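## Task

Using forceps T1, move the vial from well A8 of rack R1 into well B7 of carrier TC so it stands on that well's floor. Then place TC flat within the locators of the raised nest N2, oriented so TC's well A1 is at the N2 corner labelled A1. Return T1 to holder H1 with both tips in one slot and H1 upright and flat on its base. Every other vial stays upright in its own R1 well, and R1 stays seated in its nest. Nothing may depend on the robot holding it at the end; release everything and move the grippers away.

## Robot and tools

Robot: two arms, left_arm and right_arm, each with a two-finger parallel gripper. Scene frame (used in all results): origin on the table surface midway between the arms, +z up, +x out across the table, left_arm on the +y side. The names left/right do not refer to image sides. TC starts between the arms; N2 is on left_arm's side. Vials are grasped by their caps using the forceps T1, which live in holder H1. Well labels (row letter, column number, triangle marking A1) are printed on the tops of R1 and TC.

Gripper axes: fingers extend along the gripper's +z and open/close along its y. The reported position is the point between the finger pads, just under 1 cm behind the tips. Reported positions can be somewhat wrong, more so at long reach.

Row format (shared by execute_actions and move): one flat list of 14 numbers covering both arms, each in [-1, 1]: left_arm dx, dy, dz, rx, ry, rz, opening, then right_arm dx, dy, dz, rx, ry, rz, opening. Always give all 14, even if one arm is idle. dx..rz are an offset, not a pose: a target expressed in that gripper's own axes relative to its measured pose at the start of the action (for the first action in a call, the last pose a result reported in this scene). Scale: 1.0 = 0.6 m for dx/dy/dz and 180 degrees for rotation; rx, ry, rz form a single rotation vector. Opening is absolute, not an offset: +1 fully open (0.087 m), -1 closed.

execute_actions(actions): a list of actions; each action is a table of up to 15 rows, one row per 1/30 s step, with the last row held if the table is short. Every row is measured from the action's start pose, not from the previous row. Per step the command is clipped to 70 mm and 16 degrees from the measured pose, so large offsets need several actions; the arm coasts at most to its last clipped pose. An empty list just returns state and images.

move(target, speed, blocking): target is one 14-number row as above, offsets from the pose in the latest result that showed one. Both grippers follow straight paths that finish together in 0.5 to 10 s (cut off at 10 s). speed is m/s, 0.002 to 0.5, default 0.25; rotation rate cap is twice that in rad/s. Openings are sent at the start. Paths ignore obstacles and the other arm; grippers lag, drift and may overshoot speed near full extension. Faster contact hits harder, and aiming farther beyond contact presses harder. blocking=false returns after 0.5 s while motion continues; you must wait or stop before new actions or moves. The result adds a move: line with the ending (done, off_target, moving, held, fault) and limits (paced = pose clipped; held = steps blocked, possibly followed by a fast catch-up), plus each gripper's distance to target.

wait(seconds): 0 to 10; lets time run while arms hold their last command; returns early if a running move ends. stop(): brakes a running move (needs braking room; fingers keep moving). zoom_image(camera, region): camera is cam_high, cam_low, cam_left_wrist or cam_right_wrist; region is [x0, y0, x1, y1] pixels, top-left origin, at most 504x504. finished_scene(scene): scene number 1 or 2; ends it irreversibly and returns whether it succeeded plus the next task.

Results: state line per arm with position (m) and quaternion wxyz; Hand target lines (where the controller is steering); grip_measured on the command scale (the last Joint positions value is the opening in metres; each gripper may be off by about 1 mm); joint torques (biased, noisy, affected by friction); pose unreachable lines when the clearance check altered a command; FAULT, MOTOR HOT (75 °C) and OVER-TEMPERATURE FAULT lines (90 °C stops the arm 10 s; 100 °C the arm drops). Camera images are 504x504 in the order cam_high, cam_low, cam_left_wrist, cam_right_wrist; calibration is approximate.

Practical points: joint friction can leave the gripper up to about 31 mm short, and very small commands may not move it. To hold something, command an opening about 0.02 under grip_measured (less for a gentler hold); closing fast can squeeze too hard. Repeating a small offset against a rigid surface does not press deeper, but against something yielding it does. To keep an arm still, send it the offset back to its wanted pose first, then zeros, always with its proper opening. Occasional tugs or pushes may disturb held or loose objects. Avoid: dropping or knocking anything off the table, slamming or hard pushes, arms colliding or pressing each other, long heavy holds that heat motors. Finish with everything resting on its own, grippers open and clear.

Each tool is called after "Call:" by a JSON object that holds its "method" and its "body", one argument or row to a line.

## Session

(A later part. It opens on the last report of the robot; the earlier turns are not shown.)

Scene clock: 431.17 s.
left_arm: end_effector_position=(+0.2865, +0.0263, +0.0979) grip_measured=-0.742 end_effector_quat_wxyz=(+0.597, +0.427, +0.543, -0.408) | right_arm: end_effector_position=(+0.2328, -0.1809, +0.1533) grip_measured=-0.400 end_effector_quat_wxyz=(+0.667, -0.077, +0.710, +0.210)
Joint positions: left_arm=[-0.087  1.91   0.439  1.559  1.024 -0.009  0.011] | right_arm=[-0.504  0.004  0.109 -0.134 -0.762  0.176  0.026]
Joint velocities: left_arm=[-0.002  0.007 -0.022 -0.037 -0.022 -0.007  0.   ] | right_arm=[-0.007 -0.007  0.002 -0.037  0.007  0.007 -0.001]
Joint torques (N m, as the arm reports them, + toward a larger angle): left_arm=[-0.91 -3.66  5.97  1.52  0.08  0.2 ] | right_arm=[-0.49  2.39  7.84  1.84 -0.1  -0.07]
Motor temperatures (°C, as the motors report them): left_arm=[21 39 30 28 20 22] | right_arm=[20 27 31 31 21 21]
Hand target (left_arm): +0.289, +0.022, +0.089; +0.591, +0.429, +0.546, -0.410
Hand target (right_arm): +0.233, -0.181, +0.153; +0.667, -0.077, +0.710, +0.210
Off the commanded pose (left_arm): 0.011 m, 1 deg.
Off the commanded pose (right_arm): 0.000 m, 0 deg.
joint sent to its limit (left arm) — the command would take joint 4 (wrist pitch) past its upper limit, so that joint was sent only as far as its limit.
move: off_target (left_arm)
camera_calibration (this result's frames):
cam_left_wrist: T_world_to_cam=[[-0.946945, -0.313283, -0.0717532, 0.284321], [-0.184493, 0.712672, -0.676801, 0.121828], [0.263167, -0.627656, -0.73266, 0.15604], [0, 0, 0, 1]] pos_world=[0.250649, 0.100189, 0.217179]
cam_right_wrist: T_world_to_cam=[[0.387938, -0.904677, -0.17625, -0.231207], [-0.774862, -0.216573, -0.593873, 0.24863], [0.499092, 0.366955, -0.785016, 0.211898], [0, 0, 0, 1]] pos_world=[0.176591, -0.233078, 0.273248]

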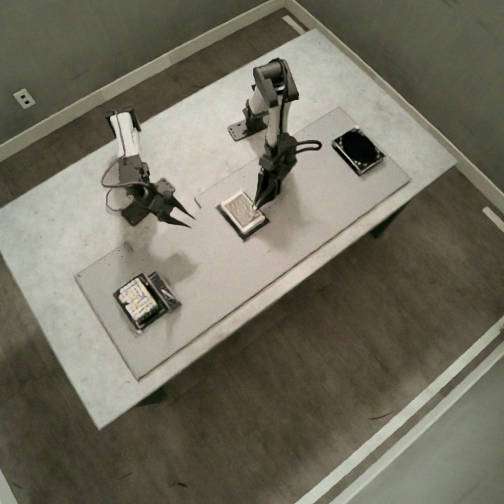

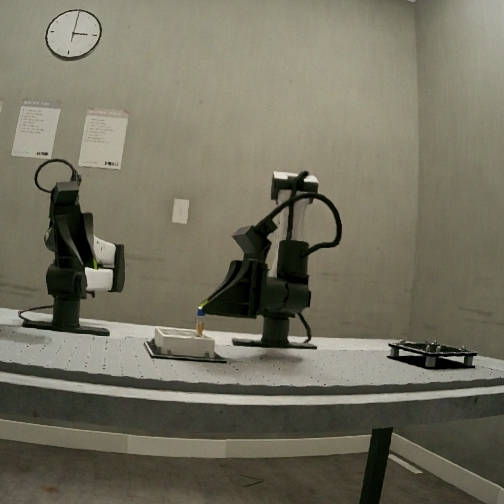

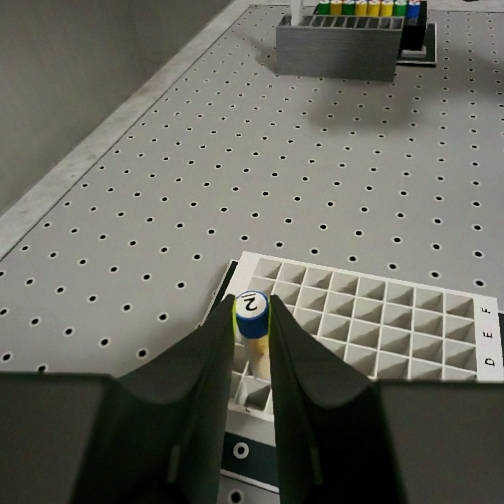

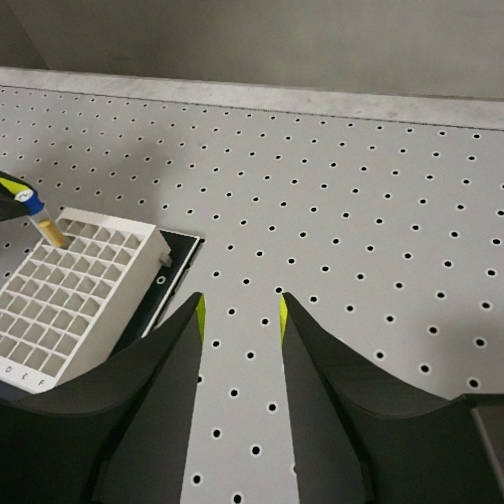

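In by 6 mm. A bit more, then release.

Call:
{"method": "move", "body": {
  "target": [0.03,0,0,0,-0.02,0,-0.82,0,0,0,0,0,0,-0.4],
  "speed": 0.015
}}

Call:
{"method": "move", "body": {
  "target": [0,0,0,0,0,0,-0.55,0,0,0,0,0,0,-0.4]
}}

Call:
{"method": "move", "body": {
  "target": [-0.12,0,-0.03,0,0,0,-0.55,0,0,0,0,0,0,-0.4],
  "speed": 0.05
}}

Call:
{"method": "zoom_image", "body": {
  "camera": "cam_right_wrist",
  "region": [0,150,250,400]
}}

Scene clock: 433.97 s.
left_arm: end_effector_position=(+0.2860, +0.0261, +0.0972) grip_measured=-0.742 end_effector_quat_wxyz=(+0.599, +0.435, +0.537, -0.404) | right_arm: end_effector_position=(+0.2328, -0.1809, +0.1533) grip_measured=-0.400 end_effector_quat_wxyz=(+0.667, -0.077, +0.710, +0.210)
Joint positions: left_arm=[-0.087  1.912  0.439  1.559  1.032  0.014  0.011] | right_arm=[-0.504  0.004  0.109 -0.134 -0.762  0.176  0.026]
Joint velocities: left_arm=[-0.012  0.007 -0.017 -0.037 -0.007  0.022 -0.   ] | right_arm=[-0.012  0.007 -0.007  0.007 -0.066  0.095 -0.001]
Joint torques (N m, as the arm reports them, + toward a larger angle): left_arm=[ 0.07 -2.88  4.82  1.5   0.14  0.18] | right_arm=[-0.71  2.41  7.84  1.84 -0.07 -0.08]
Motor temperatures (°C, as the motors report them): left_arm=[21 38 30 28 20 22] | right_arm=[20 27 31 31 21 21]
Hand target (left_arm): +0.287, +0.026, +0.081; +0.588, +0.434, +0.549, -0.406
Hand target (right_arm): +0.233, -0.181, +0.153; +0.667, -0.077, +0.710, +0.210
Off the commanded pose (left_arm): 0.017 m, 4 deg.
Off the commanded pose (right_arm): 0.000 m, 0 deg.
joint sent to its limit (left arm) — the command would take joint 4 (wrist pitch) past its upper limit, so that joint was sent only as far as its limit.
move: off_target (left_arm)
camera_calibration (this result's frames):
cam_left_wrist: T_world_to_cam=[[-0.947433, -0.306056, -0.0932762, 0.285785], [-0.165906, 0.719208, -0.674697, 0.115753], [0.27358, -0.623755, -0.732178, 0.152403], [0, 0, 0, 1]] pos_world=[0.248272, 0.0992777, 0.216341]
cam_right_wrist: T_world_to_cam=[[0.387938, -0.904677, -0.17625, -0.231207], [-0.774862, -0.216573, -0.593873, 0.24863], [0.499092, 0.366955, -0.785016, 0.211898], [0, 0, 0, 1]] pos_world=[0.176591, -0.233078, 0.273248]

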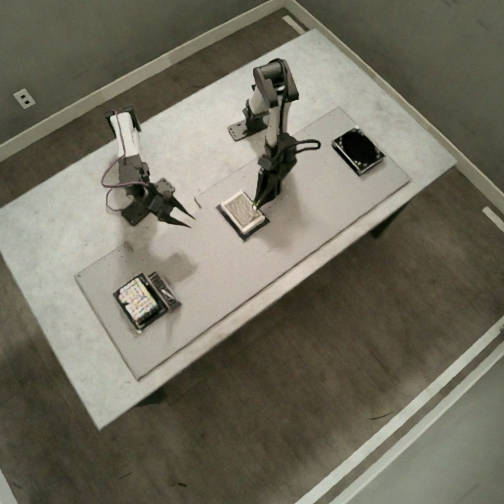

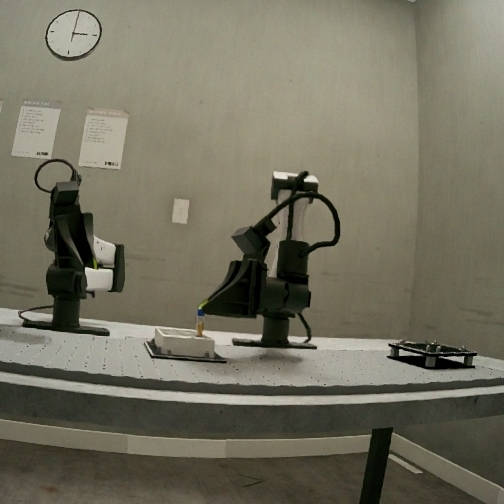

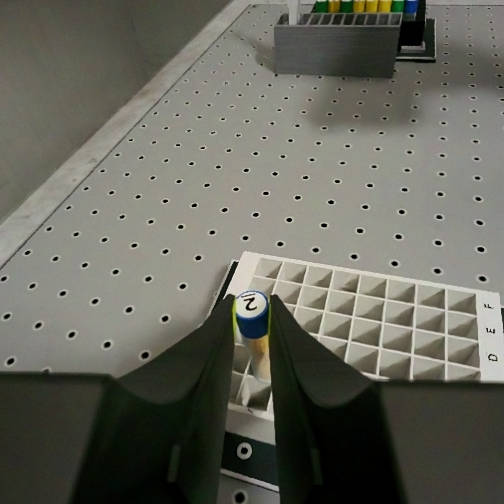

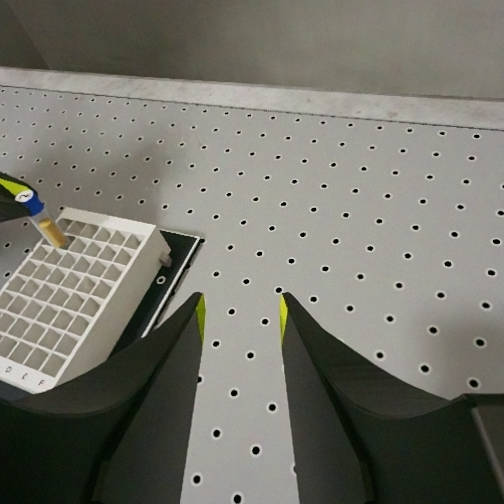

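Scene clock: 434.47 s.
left_arm: end_effector_position=(+0.2860, +0.0261, +0.0972) grip_measured=-0.550 end_effector_quat_wxyz=(+0.599, +0.435, +0.537, -0.404) | right_arm: end_effector_position=(+0.2328, -0.1809, +0.1533) grip_measured=-0.400 end_effector_quat_wxyz=(+0.667, -0.077, +0.710, +0.210)
Joint positions: left_arm=[-0.087  1.912  0.439  1.559  1.032  0.014  0.02 ] | right_arm=[-0.504  0.004  0.109 -0.134 -0.762  0.176  0.026]
Joint velocities: left_arm=[ 0.002  0.007 -0.002  0.037  0.051 -0.037 -0.001] | right_arm=[-0.007  0.007 -0.002 -0.007 -0.066  0.037  0.   ]
Joint torques (N m, as the arm reports them, + toward a larger angle): left_arm=[-0.03 -6.85  4.04  1.49  0.15  0.06] | right_arm=[-0.52  2.4   7.87  1.84 -0.06 -0.07]
Motor temperatures (°C, as the motors report them): left_arm=[21 38 30 28 20 22] | right_arm=[20 27 31 31 21 21]
Hand target (left_arm): +0.286, +0.026, +0.097; +0.599, +0.436, +0.537, -0.404
Hand target (right_arm): +0.233, -0.181, +0.153; +0.667, -0.077, +0.710, +0.210
Off the commanded pose (left_arm): 0.000 m, 0 deg.
Off the commanded pose (right_arm): 0.000 m, 0 deg.
joint sent to its limit (left arm) — the command would take joint 4 (wrist pitch) past its upper limit, so that joint was sent only as far as its limit.
move: done
camera_calibration (this result's frames):
cam_left_wrist: T_world_to_cam=[[-0.947433, -0.306056, -0.0932762, 0.285785], [-0.165906, 0.719208, -0.674697, 0.115753], [0.27358, -0.623755, -0.732178, 0.152403], [0, 0, 0, 1]] pos_world=[0.248272, 0.0992777, 0.216341]
cam_right_wrist: T_world_to_cam=[[0.387938, -0.904677, -0.17625, -0.231207], [-0.774862, -0.216573, -0.593873, 0.24863], [0.499092, 0.366955, -0.785016, 0.211898], [0, 0, 0, 1]] pos_world=[0.176591, -0.233078, 0.273248]

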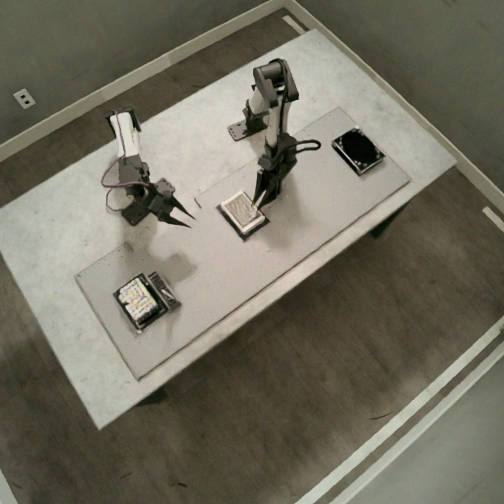

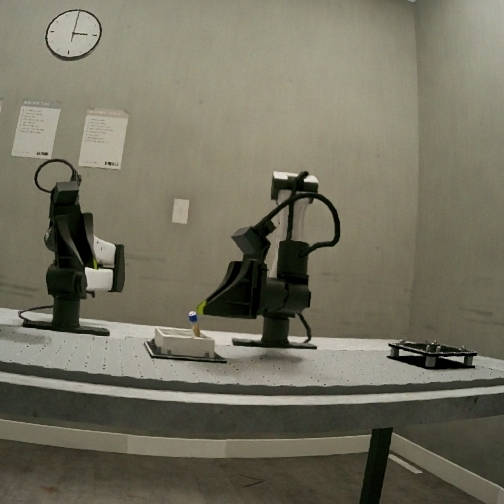

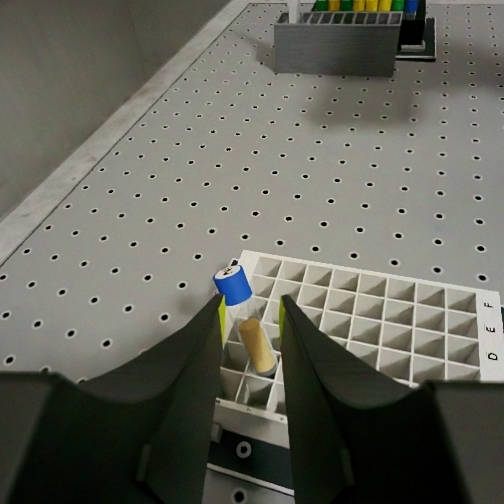

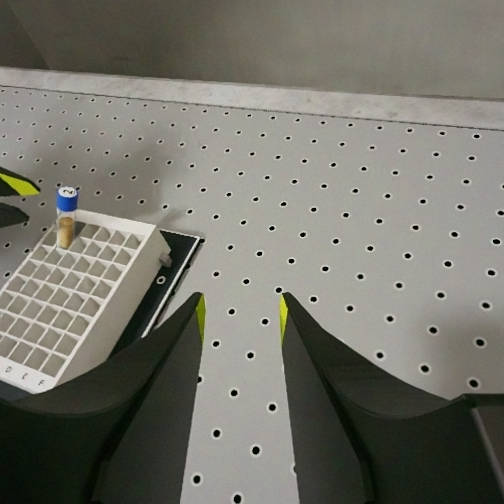

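Scene clock: 436.57 s.
left_arm: end_effector_position=(+0.2711, +0.0411, +0.1617) grip_measured=-0.550 end_effector_quat_wxyz=(+0.597, +0.435, +0.537, -0.407) | right_arm: end_effector_position=(+0.2328, -0.1809, +0.1533) grip_measured=-0.400 end_effector_quat_wxyz=(+0.667, -0.077, +0.710, +0.210)
Joint positions: left_arm=[-0.041  1.524  0.439  1.178  1.083  0.001  0.02 ] | right_arm=[-0.504  0.004  0.109 -0.134 -0.762  0.176  0.026]
Joint velocities: left_arm=[-0.002  0.007 -0.027 -0.037 -0.022 -0.066  0.   ] | right_arm=[-0.012  0.007 -0.007  0.037 -0.007 -0.081 -0.   ]
Joint torques (N m, as the arm reports them, + toward a larger angle): left_arm=[ 0.82 -6.57  6.81  1.32  0.18  0.01] | right_arm=[-0.51  2.34  7.89  1.83 -0.1  -0.05]
Motor temperatures (°C, as the motors report them): left_arm=[21 38 30 28 20 22] | right_arm=[20 27 31 31 21 21]
Hand target (left_arm): +0.272, +0.044, +0.167; +0.600, +0.435, +0.537, -0.404
Hand target (right_arm): +0.233, -0.181, +0.153; +0.667, -0.077, +0.710, +0.210
Off the commanded pose (left_arm): 0.008 m, 0 deg.
Off the commanded pose (right_arm): 0.000 m, 0 deg.
move: done
camera_calibration (this result's frames):
cam_left_wrist: T_world_to_cam=[[-0.949428, -0.301422, -0.0879268, 0.281717], [-0.166027, 0.71963, -0.674216, 0.145908], [0.266498, -0.625522, -0.733281, 0.215302], [0, 0, 0, 1]] pos_world=[0.234317, 0.114592, 0.281021]
cam_right_wrist: T_world_to_cam=[[0.387938, -0.904677, -0.17625, -0.231207], [-0.774862, -0.216573, -0.593873, 0.24863], [0.499092, 0.366955, -0.785016, 0.211898], [0, 0, 0, 1]] pos_world=[0.176591, -0.233078, 0.273248]

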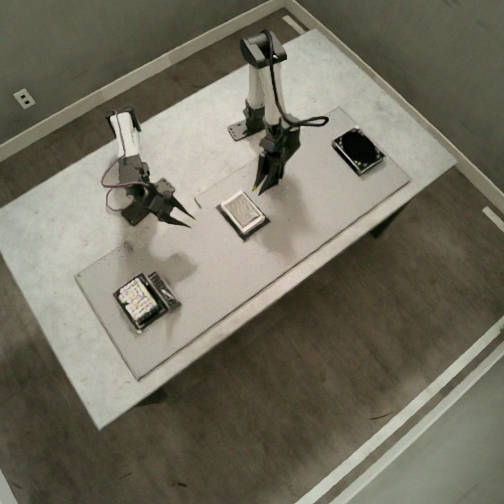

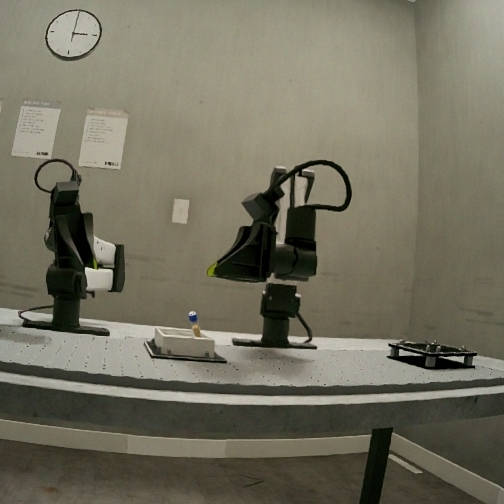

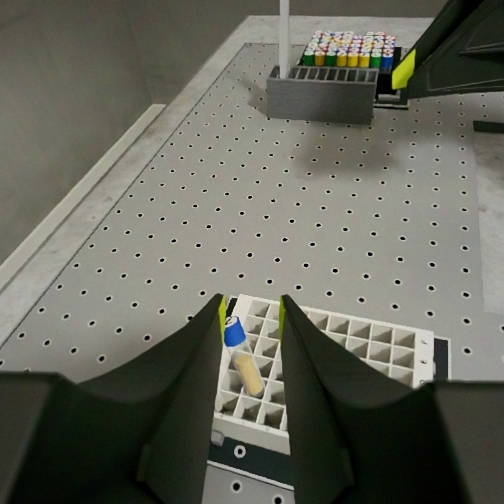

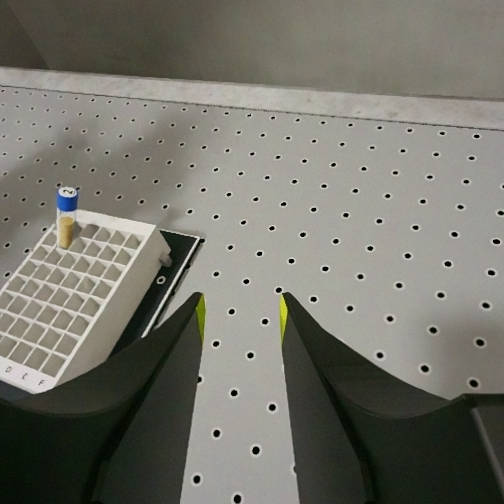

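Region (0, 150, 250, 400) of cam_right_wrist's 504x504 image, scaled by 2.016, with more detail than that image has.

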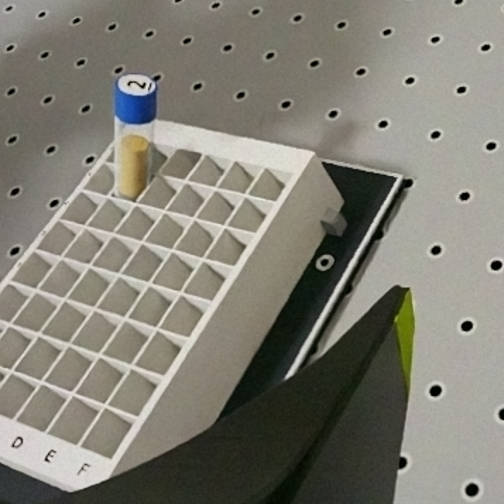

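Call:
{"method": "move", "body": {
  "target": [0.04,0.031,0.061,0,0.5,0.018,-0.2,0,0,0,0,0,0,-0.4],
  "speed": 0.1
}}

Scene clock: 450.90 s.
left_arm: end_effector_position=(+0.3039, +0.0160, +0.1527) grip_measured=-0.200 end_effector_quat_wxyz=(+0.069, +0.599, +0.797, +0.030) | right_arm: end_effector_position=(+0.2328, -0.1809, +0.1533) grip_measured=-0.400 end_effector_quat_wxyz=(+0.667, -0.077, +0.710, +0.210)
Joint positions: left_arm=[-0.562  2.166  2.21  -1.481 -0.069  0.578  0.035] | right_arm=[-0.504  0.004  0.109 -0.134 -0.762  0.176  0.026]
Joint velocities: left_arm=[-0.007 -0.042  0.012  0.022 -0.066  0.022 -0.002] | right_arm=[-0.012  0.007  0.007  0.037 -0.037  0.022 -0.001]
Joint torques (N m, as the arm reports them, + toward a larger angle): left_arm=[-0.58 -9.16  8.48  0.51  0.11 -0.08] | right_arm=[-0.49  2.44  7.64  1.85 -0.1  -0.04]
Motor temperatures (°C, as the motors report them): left_arm=[21 37 32 28 20 22] | right_arm=[20 27 32 31 21 21]
Hand target (left_arm): +0.301, +0.013, +0.145; +0.054, +0.600, +0.797, +0.034
Hand target (right_arm): +0.233, -0.181, +0.153; +0.667, -0.077, +0.710, +0.210
Off the commanded pose (left_arm): 0.013 m, 2 deg.
Off the commanded pose (right_arm): 0.000 m, 0 deg.
move: off_target (left_arm)
camera_calibration (this result's frames):
cam_left_wrist: T_world_to_cam=[[-0.950937, -0.274634, -0.142461, 0.312855], [-0.291708, 0.642482, 0.708606, -0.00838645], [-0.103078, 0.715397, -0.691073, 0.268701], [0, 0, 0, 1]] pos_world=[0.322756, -0.100919, 0.236204]
cam_right_wrist: T_world_to_cam=[[0.387938, -0.904677, -0.17625, -0.231207], [-0.774862, -0.216573, -0.593873, 0.24863], [0.499092, 0.366955, -0.785016, 0.211898], [0, 0, 0, 1]] pos_world=[0.176591, -0.233078, 0.273248]

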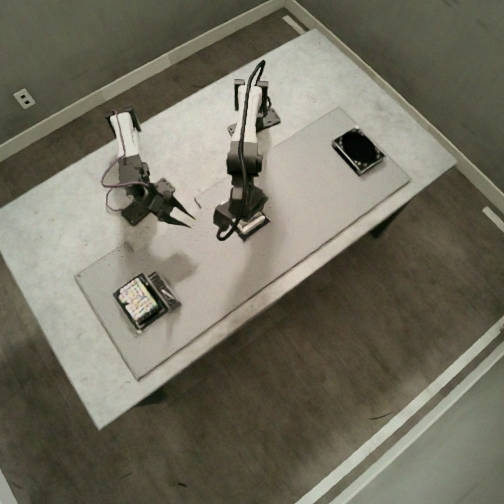

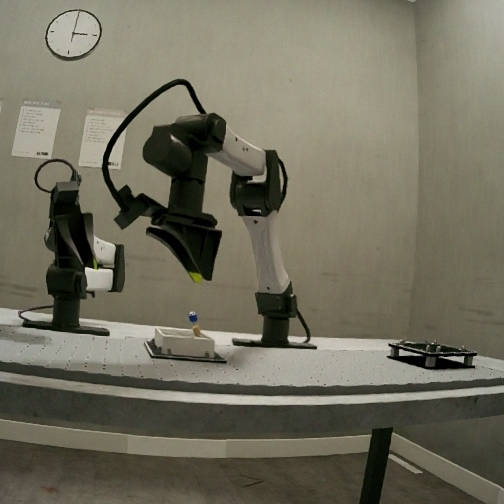

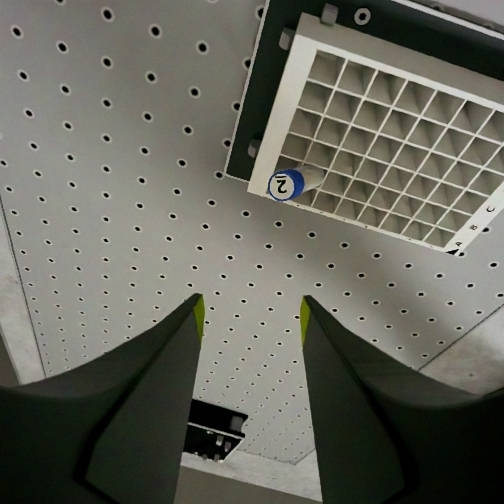

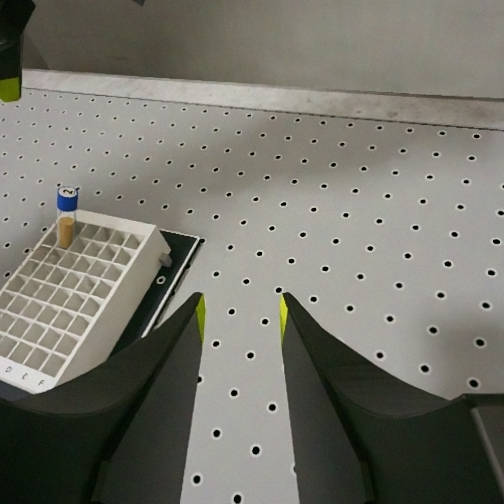

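Call:
{"method": "move", "body": {
  "target": [0,-0.015,0.07,0.044,0,0,0.0,0,0,0,0,0,0,-0.4],
  "speed": 0.05
}}

Scene clock: 453.27 s.
left_arm: end_effector_position=(+0.3013, +0.0077, +0.1276) grip_measured=+0.000 end_effector_quat_wxyz=(+0.048, +0.602, +0.797, -0.024) | right_arm: end_effector_position=(+0.2328, -0.1809, +0.1533) grip_measured=-0.400 end_effector_quat_wxyz=(+0.667, -0.077, +0.710, +0.210)
Joint positions: left_arm=[-0.536  2.201  2.174 -1.445  0.043  0.602  0.044] | right_arm=[-0.504  0.004  0.109 -0.134 -0.762  0.176  0.026]
Joint velocities: left_arm=[-0.007 -0.007 -0.002 -0.007  0.007 -0.037  0.001] | right_arm=[ 0.002  0.007  0.002  0.081  0.022  0.007 -0.001]
Joint torques (N m, as the arm reports them, + toward a larger angle): left_arm=[ 0.92 -9.55  5.23  0.67  0.27  0.18] | right_arm=[-0.47  2.44  7.78  1.86 -0.11 -0.09]
Motor temperatures (°C, as the motors report them): left_arm=[21 38 32 27 20 22] | right_arm=[20 27 32 31 21 21]
Hand target (left_arm): +0.302, +0.012, +0.111; +0.027, +0.602, +0.798, -0.025
Hand target (right_arm): +0.233, -0.181, +0.153; +0.667, -0.077, +0.710, +0.210
Off the commanded pose (left_arm): 0.018 m, 2 deg.
Off the commanded pose (right_arm): 0.000 m, 0 deg.
move: off_target (left_arm)
camera_calibration (this result's frames):
cam_left_wrist: T_world_to_cam=[[-0.96225, -0.270135, -0.0332062, 0.293944], [-0.21689, 0.687378, 0.69316, -0.00695923], [-0.164421, 0.674195, -0.720019, 0.279503], [0, 0, 0, 1]] pos_world=[0.327294, -0.104251, 0.215832]
cam_right_wrist: T_world_to_cam=[[0.387938, -0.904677, -0.17625, -0.231207], [-0.774862, -0.216573, -0.593873, 0.24863], [0.499092, 0.366955, -0.785016, 0.211898], [0, 0, 0, 1]] pos_world=[0.176591, -0.233078, 0.273248]

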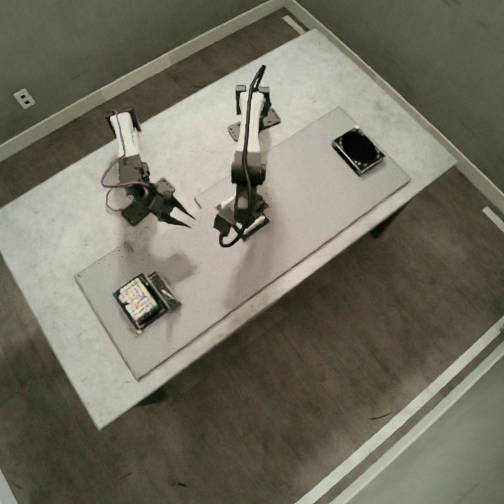

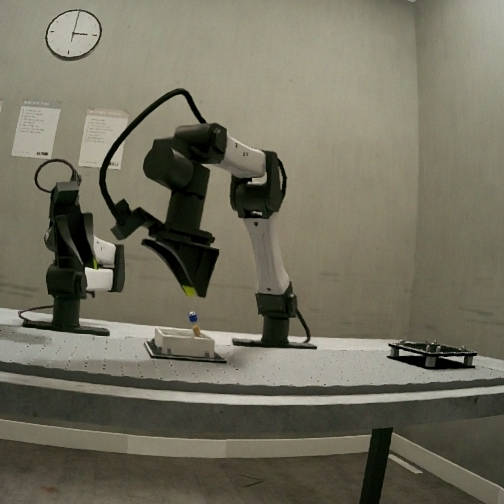

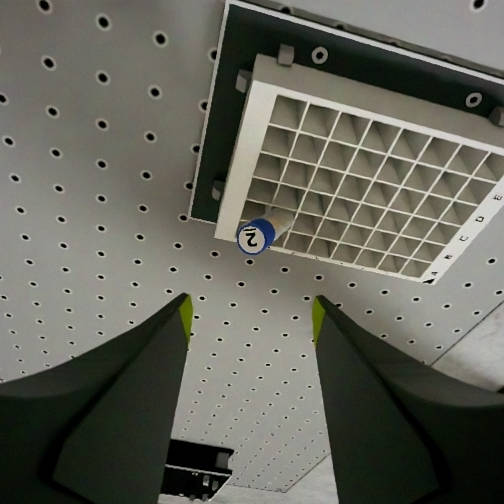

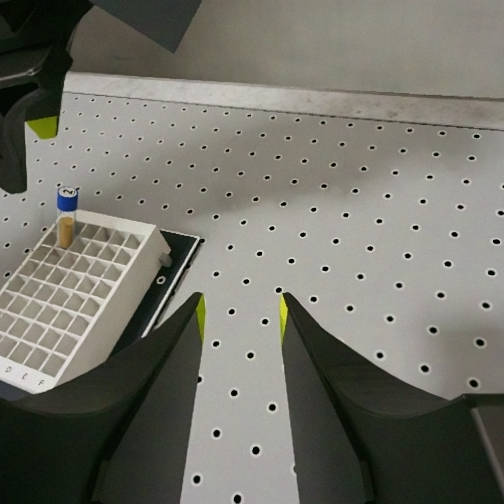

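Centered. Descend to ~0.095.

Call:
{"method": "move", "body": {
  "target": [0.005,0,0.075,0,0,0,0.0,0,0,0,0,0,0,-0.4],
  "speed": 0.04
}}

Scene clock: 455.13 s.
left_arm: end_effector_position=(+0.3056, +0.0038, +0.0832) grip_measured=+0.000 end_effector_quat_wxyz=(+0.049, +0.602, +0.797, -0.024) | right_arm: end_effector_position=(+0.2328, -0.1809, +0.1533) grip_measured=-0.400 end_effector_quat_wxyz=(+0.667, -0.077, +0.710, +0.210)
Joint positions: left_arm=[-0.536  2.201  1.996 -1.266  0.044  0.602  0.044] | right_arm=[-0.504  0.004  0.109 -0.134 -0.762  0.176  0.026]
Joint velocities: left_arm=[-0.017 -0.012  0.002  0.037  0.066 -0.051  0.001] | right_arm=[-0.007 -0.007  0.007  0.081 -0.051  0.037  0.   ]
Joint torques (N m, as the arm reports them, + toward a larger angle): left_arm=[  0.09 -12.85   5.33   0.66   0.24   0.03] | right_arm=[-0.68  2.36  7.66  1.85 -0.11 -0.05]
Motor temperatures (°C, as the motors report them): left_arm=[21 39 32 27 20 22] | right_arm=[20 27 32 31 21 21]
Hand target (left_arm): +0.304, +0.006, +0.083; +0.048, +0.602, +0.797, -0.024
Hand target (right_arm): +0.233, -0.181, +0.153; +0.667, -0.077, +0.710, +0.210
Off the commanded pose (left_arm): 0.004 m, 0 deg.
Off the commanded pose (right_arm): 0.000 m, 0 deg.
move: done
camera_calibration (this result's frames):
cam_left_wrist: T_world_to_cam=[[-0.962395, -0.269686, -0.0326539, 0.29559], [-0.216492, 0.688796, 0.691876, 0.027484], [-0.164097, 0.672927, -0.721278, 0.250852], [0, 0, 0, 1]] pos_world=[0.331589, -0.108019, 0.171571]
cam_right_wrist: T_world_to_cam=[[0.387938, -0.904677, -0.17625, -0.231207], [-0.774862, -0.216573, -0.593873, 0.24863], [0.499092, 0.366955, -0.785016, 0.211898], [0, 0, 0, 1]] pos_world=[0.176591, -0.233078, 0.273248]

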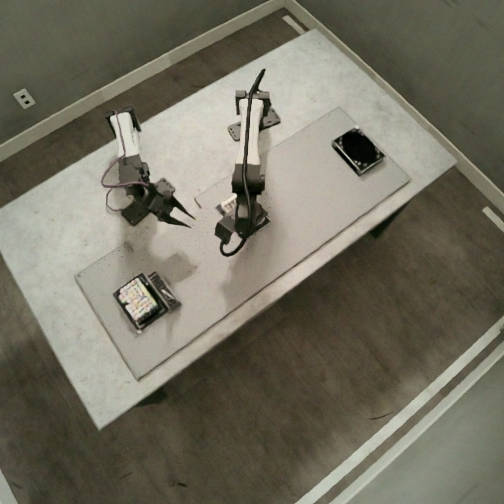

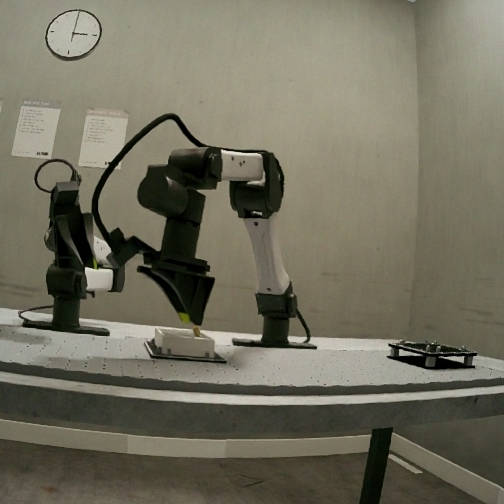

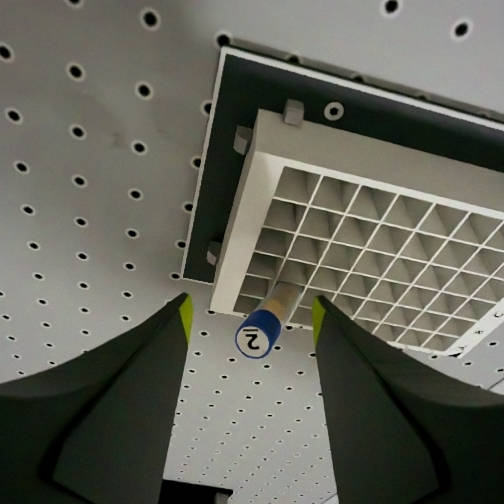

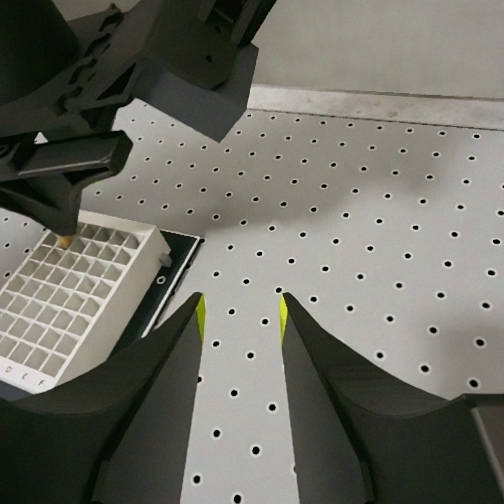

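Call:
{"method": "move", "body": {
  "target": [0.012,0,0,0,0,0,-0.5,0,0,0,0,0,0,-0.4],
  "speed": 0.03
}}

Call:
{"method": "move", "body": {
  "target": [0,0,0,0,0,0,-0.76,0,0,0,0,0,0,-0.4]
}}

Call:
{"method": "move", "body": {
  "target": [0.026,-0.022,-0.01,0,0,0,-0.76,0,0,0,0,0,0,-0.4],
  "speed": 0.015
}}

Call:
{"method": "move", "body": {
  "target": [0,0,0,0,0,0,-0.6,0,0,0,0,0,0,-0.4]
}}

Scene clock: 456.60 s.
left_arm: end_effector_position=(+0.3035, +0.0055, +0.0819) grip_measured=-0.500 end_effector_quat_wxyz=(+0.048, +0.602, +0.797, -0.024) | right_arm: end_effector_position=(+0.2328, -0.1809, +0.1533) grip_measured=-0.400 end_effector_quat_wxyz=(+0.667, -0.077, +0.710, +0.210)
Joint positions: left_arm=[-0.536  2.19   1.974 -1.256  0.044  0.602  0.022] | right_arm=[-0.504  0.004  0.109 -0.134 -0.762  0.176  0.026]
Joint velocities: left_arm=[-0.012 -0.007 -0.027  0.007 -0.066 -0.037 -0.001] | right_arm=[-0.017 -0.002  0.002  0.007  0.037 -0.007  0.   ]
Joint torques (N m, as the arm reports them, + toward a larger angle): left_arm=[  0.87 -12.93   5.29   0.66   0.24   0.1 ] | right_arm=[-0.54  2.31  7.62  1.82 -0.05 -0.06]
Motor temperatures (°C, as the motors report them): left_arm=[21 39 32 27 20 22] | right_arm=[20 27 32 31 21 21]
Hand target (left_arm): +0.304, +0.011, +0.082; +0.049, +0.602, +0.797, -0.024
Hand target (right_arm): +0.233, -0.181, +0.153; +0.667, -0.077, +0.710, +0.210
Off the commanded pose (left_arm): 0.005 m, 0 deg.
Off the commanded pose (right_arm): 0.000 m, 0 deg.
move: done
camera_calibration (this result's frames):
cam_left_wrist: T_world_to_cam=[[-0.962451, -0.269639, -0.0313473, 0.293872], [-0.215269, 0.687787, 0.693259, 0.0262309], [-0.16537, 0.673976, -0.720006, 0.248642], [0, 0, 0, 1]] pos_world=[0.329602, -0.10638, 0.170051]
cam_right_wrist: T_world_to_cam=[[0.387938, -0.904677, -0.17625, -0.231207], [-0.774862, -0.216573, -0.593873, 0.24863], [0.499092, 0.366955, -0.785016, 0.211898], [0, 0, 0, 1]] pos_world=[0.176591, -0.233078, 0.273248]

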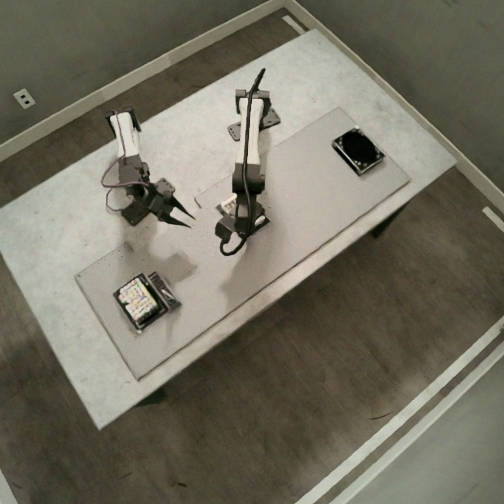

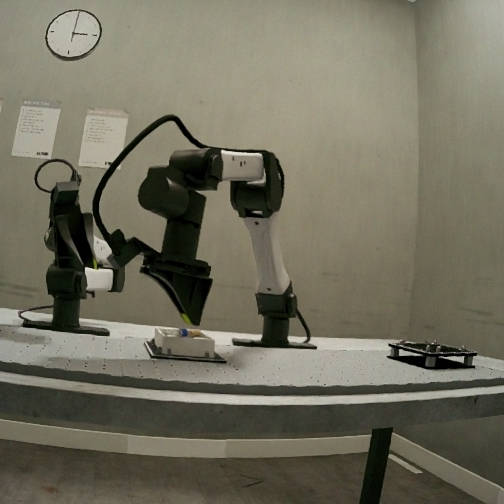

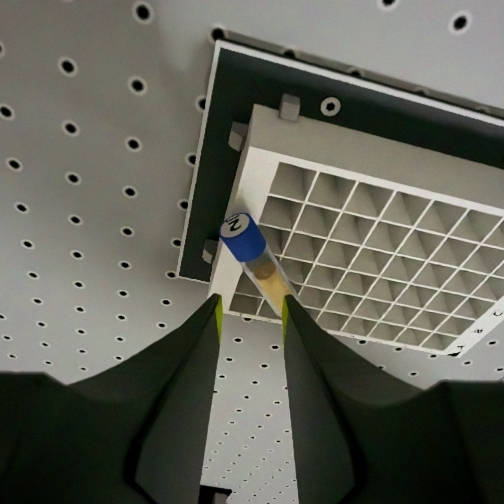

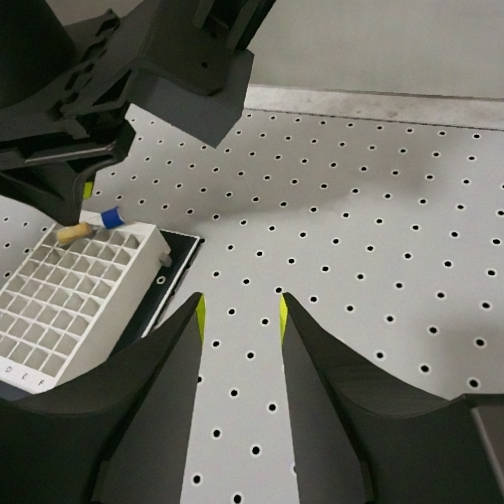

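Scene clock: 457.10 s.
left_arm: end_effector_position=(+0.3035, +0.0055, +0.0819) grip_measured=-0.760 end_effector_quat_wxyz=(+0.048, +0.602, +0.797, -0.024) | right_arm: end_effector_position=(+0.2328, -0.1809, +0.1533) grip_measured=-0.400 end_effector_quat_wxyz=(+0.667, -0.077, +0.710, +0.210)
Joint positions: left_arm=[-0.536  2.19   1.974 -1.256  0.044  0.602  0.011] | right_arm=[-0.504  0.004  0.109 -0.134 -0.762  0.176  0.026]
Joint velocities: left_arm=[-0.012 -0.007  0.007 -0.037 -0.022  0.022 -0.001] | right_arm=[-0.007 -0.002  0.007  0.022  0.022  0.007 -0.   ]
Joint torques (N m, as the arm reports them, + toward a larger angle): left_arm=[  0.09 -11.75   7.47   0.58   0.24   0.04] | right_arm=[-0.59  2.45  7.72  1.82 -0.08 -0.09]
Motor temperatures (°C, as the motors report them): left_arm=[21 40 32 27 20 22] | right_arm=[20 27 32 31 21 21]
Hand target (left_arm): +0.304, +0.005, +0.082; +0.048, +0.602, +0.797, -0.024
Hand target (right_arm): +0.233, -0.181, +0.153; +0.667, -0.077, +0.710, +0.210
Off the commanded pose (left_arm): 0.000 m, 0 deg.
Off the commanded pose (right_arm): 0.000 m, 0 deg.
move: done
camera_calibration (this result's frames):
cam_left_wrist: T_world_to_cam=[[-0.962442, -0.269647, -0.0315651, 0.293942], [-0.215473, 0.687955, 0.693029, 0.0263715], [-0.165158, 0.673801, -0.720219, 0.248647], [0, 0, 0, 1]] pos_world=[0.329651, -0.10642, 0.170082]
cam_right_wrist: T_world_to_cam=[[0.387938, -0.904677, -0.17625, -0.231207], [-0.774862, -0.216573, -0.593873, 0.24863], [0.499092, 0.366955, -0.785016, 0.211898], [0, 0, 0, 1]] pos_world=[0.176591, -0.233078, 0.273248]

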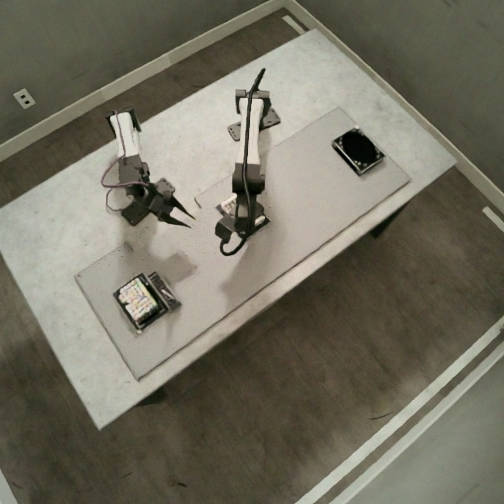

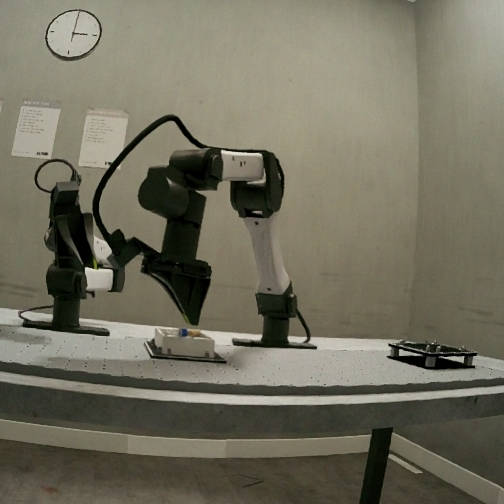

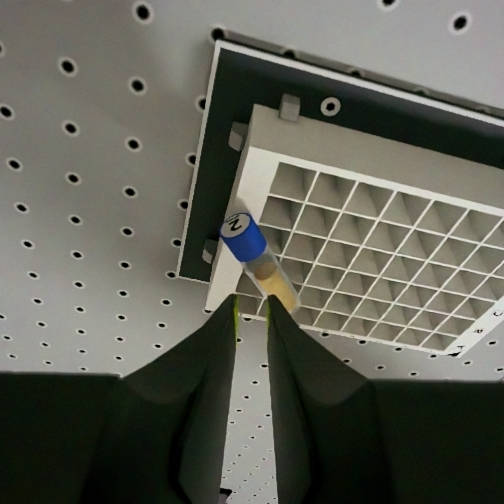

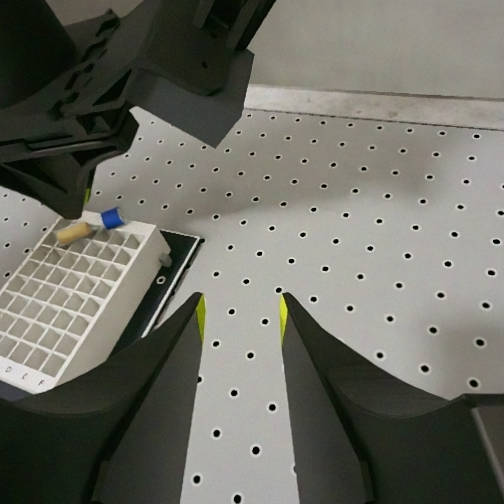

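Scene clock: 458.73 s.
left_arm: end_effector_position=(+0.2901, +0.0165, +0.0853) grip_measured=-0.760 end_effector_quat_wxyz=(+0.048, +0.602, +0.797, -0.024) | right_arm: end_effector_position=(+0.2328, -0.1809, +0.1533) grip_measured=-0.400 end_effector_quat_wxyz=(+0.667, -0.077, +0.710, +0.210)
Joint positions: left_arm=[-0.536  2.112  1.865 -1.226  0.044  0.602  0.011] | right_arm=[-0.504  0.004  0.109 -0.134 -0.762  0.176  0.026]
Joint velocities: left_arm=[-0.002  0.017  0.022  0.081 -0.081 -0.022  0.   ] | right_arm=[ 0.012 -0.017 -0.002  0.037  0.007 -0.007 -0.001]
Joint torques (N m, as the arm reports them, + toward a larger angle): left_arm=[ -0.31 -12.32   5.26   0.66   0.22  -0.01] | right_arm=[-0.55  2.36  7.85  1.85 -0.11 -0.07]
Motor temperatures (°C, as the motors report them): left_arm=[21 40 32 27 20 22] | right_arm=[20 27 32 31 21 21]
Hand target (left_arm): +0.286, +0.018, +0.085; +0.048, +0.602, +0.797, -0.024
Hand target (right_arm): +0.233, -0.181, +0.153; +0.667, -0.077, +0.710, +0.210
Off the commanded pose (left_arm): 0.004 m, 0 deg.
Off the commanded pose (right_arm): 0.000 m, 0 deg.
move: done
camera_calibration (this result's frames):
cam_left_wrist: T_world_to_cam=[[-0.962469, -0.269624, -0.0309118, 0.28407], [-0.214861, 0.68745, 0.69372, 0.0132202], [-0.165793, 0.674326, -0.719582, 0.241598], [0, 0, 0, 1]] pos_world=[0.316305, -0.0954115, 0.173459]
cam_right_wrist: T_world_to_cam=[[0.387938, -0.904677, -0.17625, -0.231207], [-0.774862, -0.216573, -0.593873, 0.24863], [0.499092, 0.366955, -0.785016, 0.211898], [0, 0, 0, 1]] pos_world=[0.176591, -0.233078, 0.273248]

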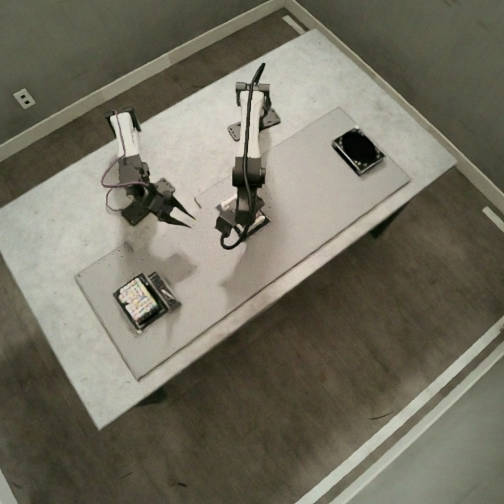

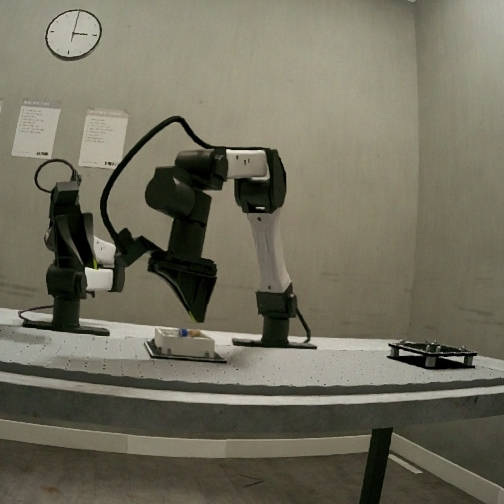

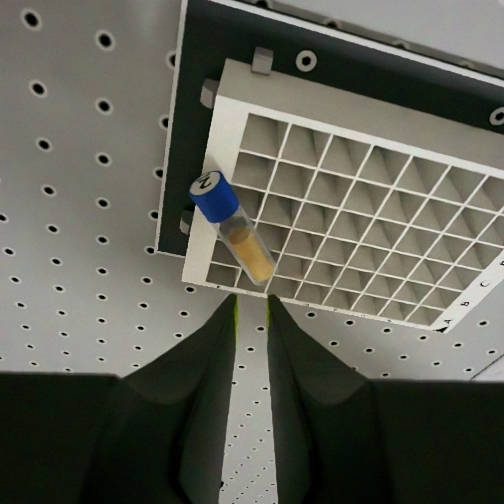

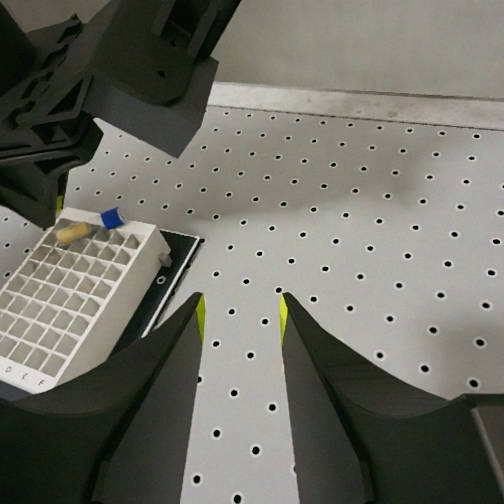

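Scene clock: 459.23 s.
left_arm: end_effector_position=(+0.2901, +0.0165, +0.0853) grip_measured=-0.600 end_effector_quat_wxyz=(+0.048, +0.602, +0.797, -0.024) | right_arm: end_effector_position=(+0.2328, -0.1809, +0.1533) grip_measured=-0.400 end_effector_quat_wxyz=(+0.667, -0.077, +0.710, +0.210)
Joint positions: left_arm=[-0.536  2.112  1.865 -1.226  0.044  0.602  0.017] | right_arm=[-0.504  0.004  0.109 -0.134 -0.762  0.176  0.026]
Joint velocities: left_arm=[-0.012 -0.017 -0.007  0.007  0.022  0.007  0.   ] | right_arm=[-0.007  0.002 -0.017 -0.022 -0.007 -0.037 -0.001]
Joint torques (N m, as the arm reports them, + toward a larger angle): left_arm=[  0.06 -11.22   7.51   0.62   0.27   0.06] | right_arm=[-0.49  2.34  7.67  1.81 -0.11 -0.11]
Motor temperatures (°C, as the motors report them): left_arm=[21 41 32 27 20 22] | right_arm=[20 27 32 31 21 21]
Hand target (left_arm): +0.290, +0.017, +0.085; +0.047, +0.602, +0.797, -0.024
Hand target (right_arm): +0.233, -0.181, +0.153; +0.667, -0.077, +0.710, +0.210
Off the commanded pose (left_arm): 0.000 m, 0 deg.
Off the commanded pose (right_arm): 0.000 m, 0 deg.
move: done
camera_calibration (this result's frames):
cam_left_wrist: T_world_to_cam=[[-0.962469, -0.269624, -0.0309118, 0.28407], [-0.214861, 0.68745, 0.69372, 0.0132202], [-0.165793, 0.674326, -0.719582, 0.241598], [0, 0, 0, 1]] pos_world=[0.316305, -0.0954115, 0.173459]
cam_right_wrist: T_world_to_cam=[[0.387938, -0.904677, -0.17625, -0.231207], [-0.774862, -0.216573, -0.593873, 0.24863], [0.499092, 0.366955, -0.785016, 0.211898], [0, 0, 0, 1]] pos_world=[0.176591, -0.233078, 0.273248]

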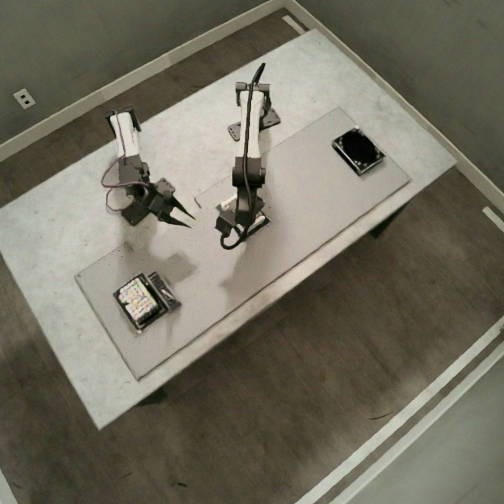

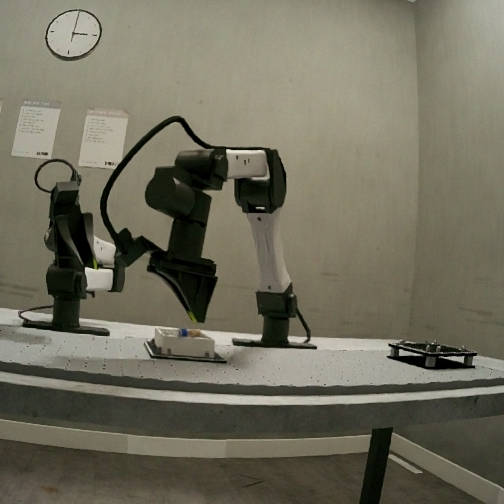

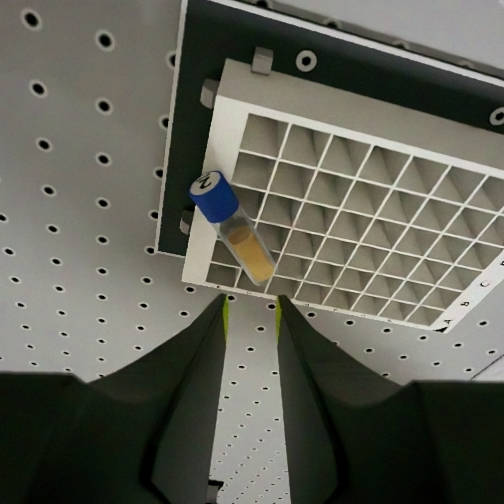

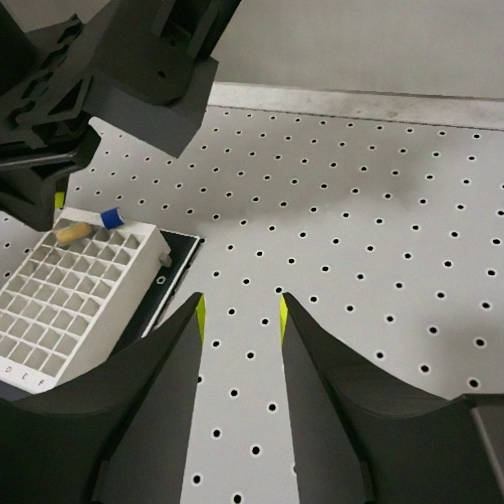

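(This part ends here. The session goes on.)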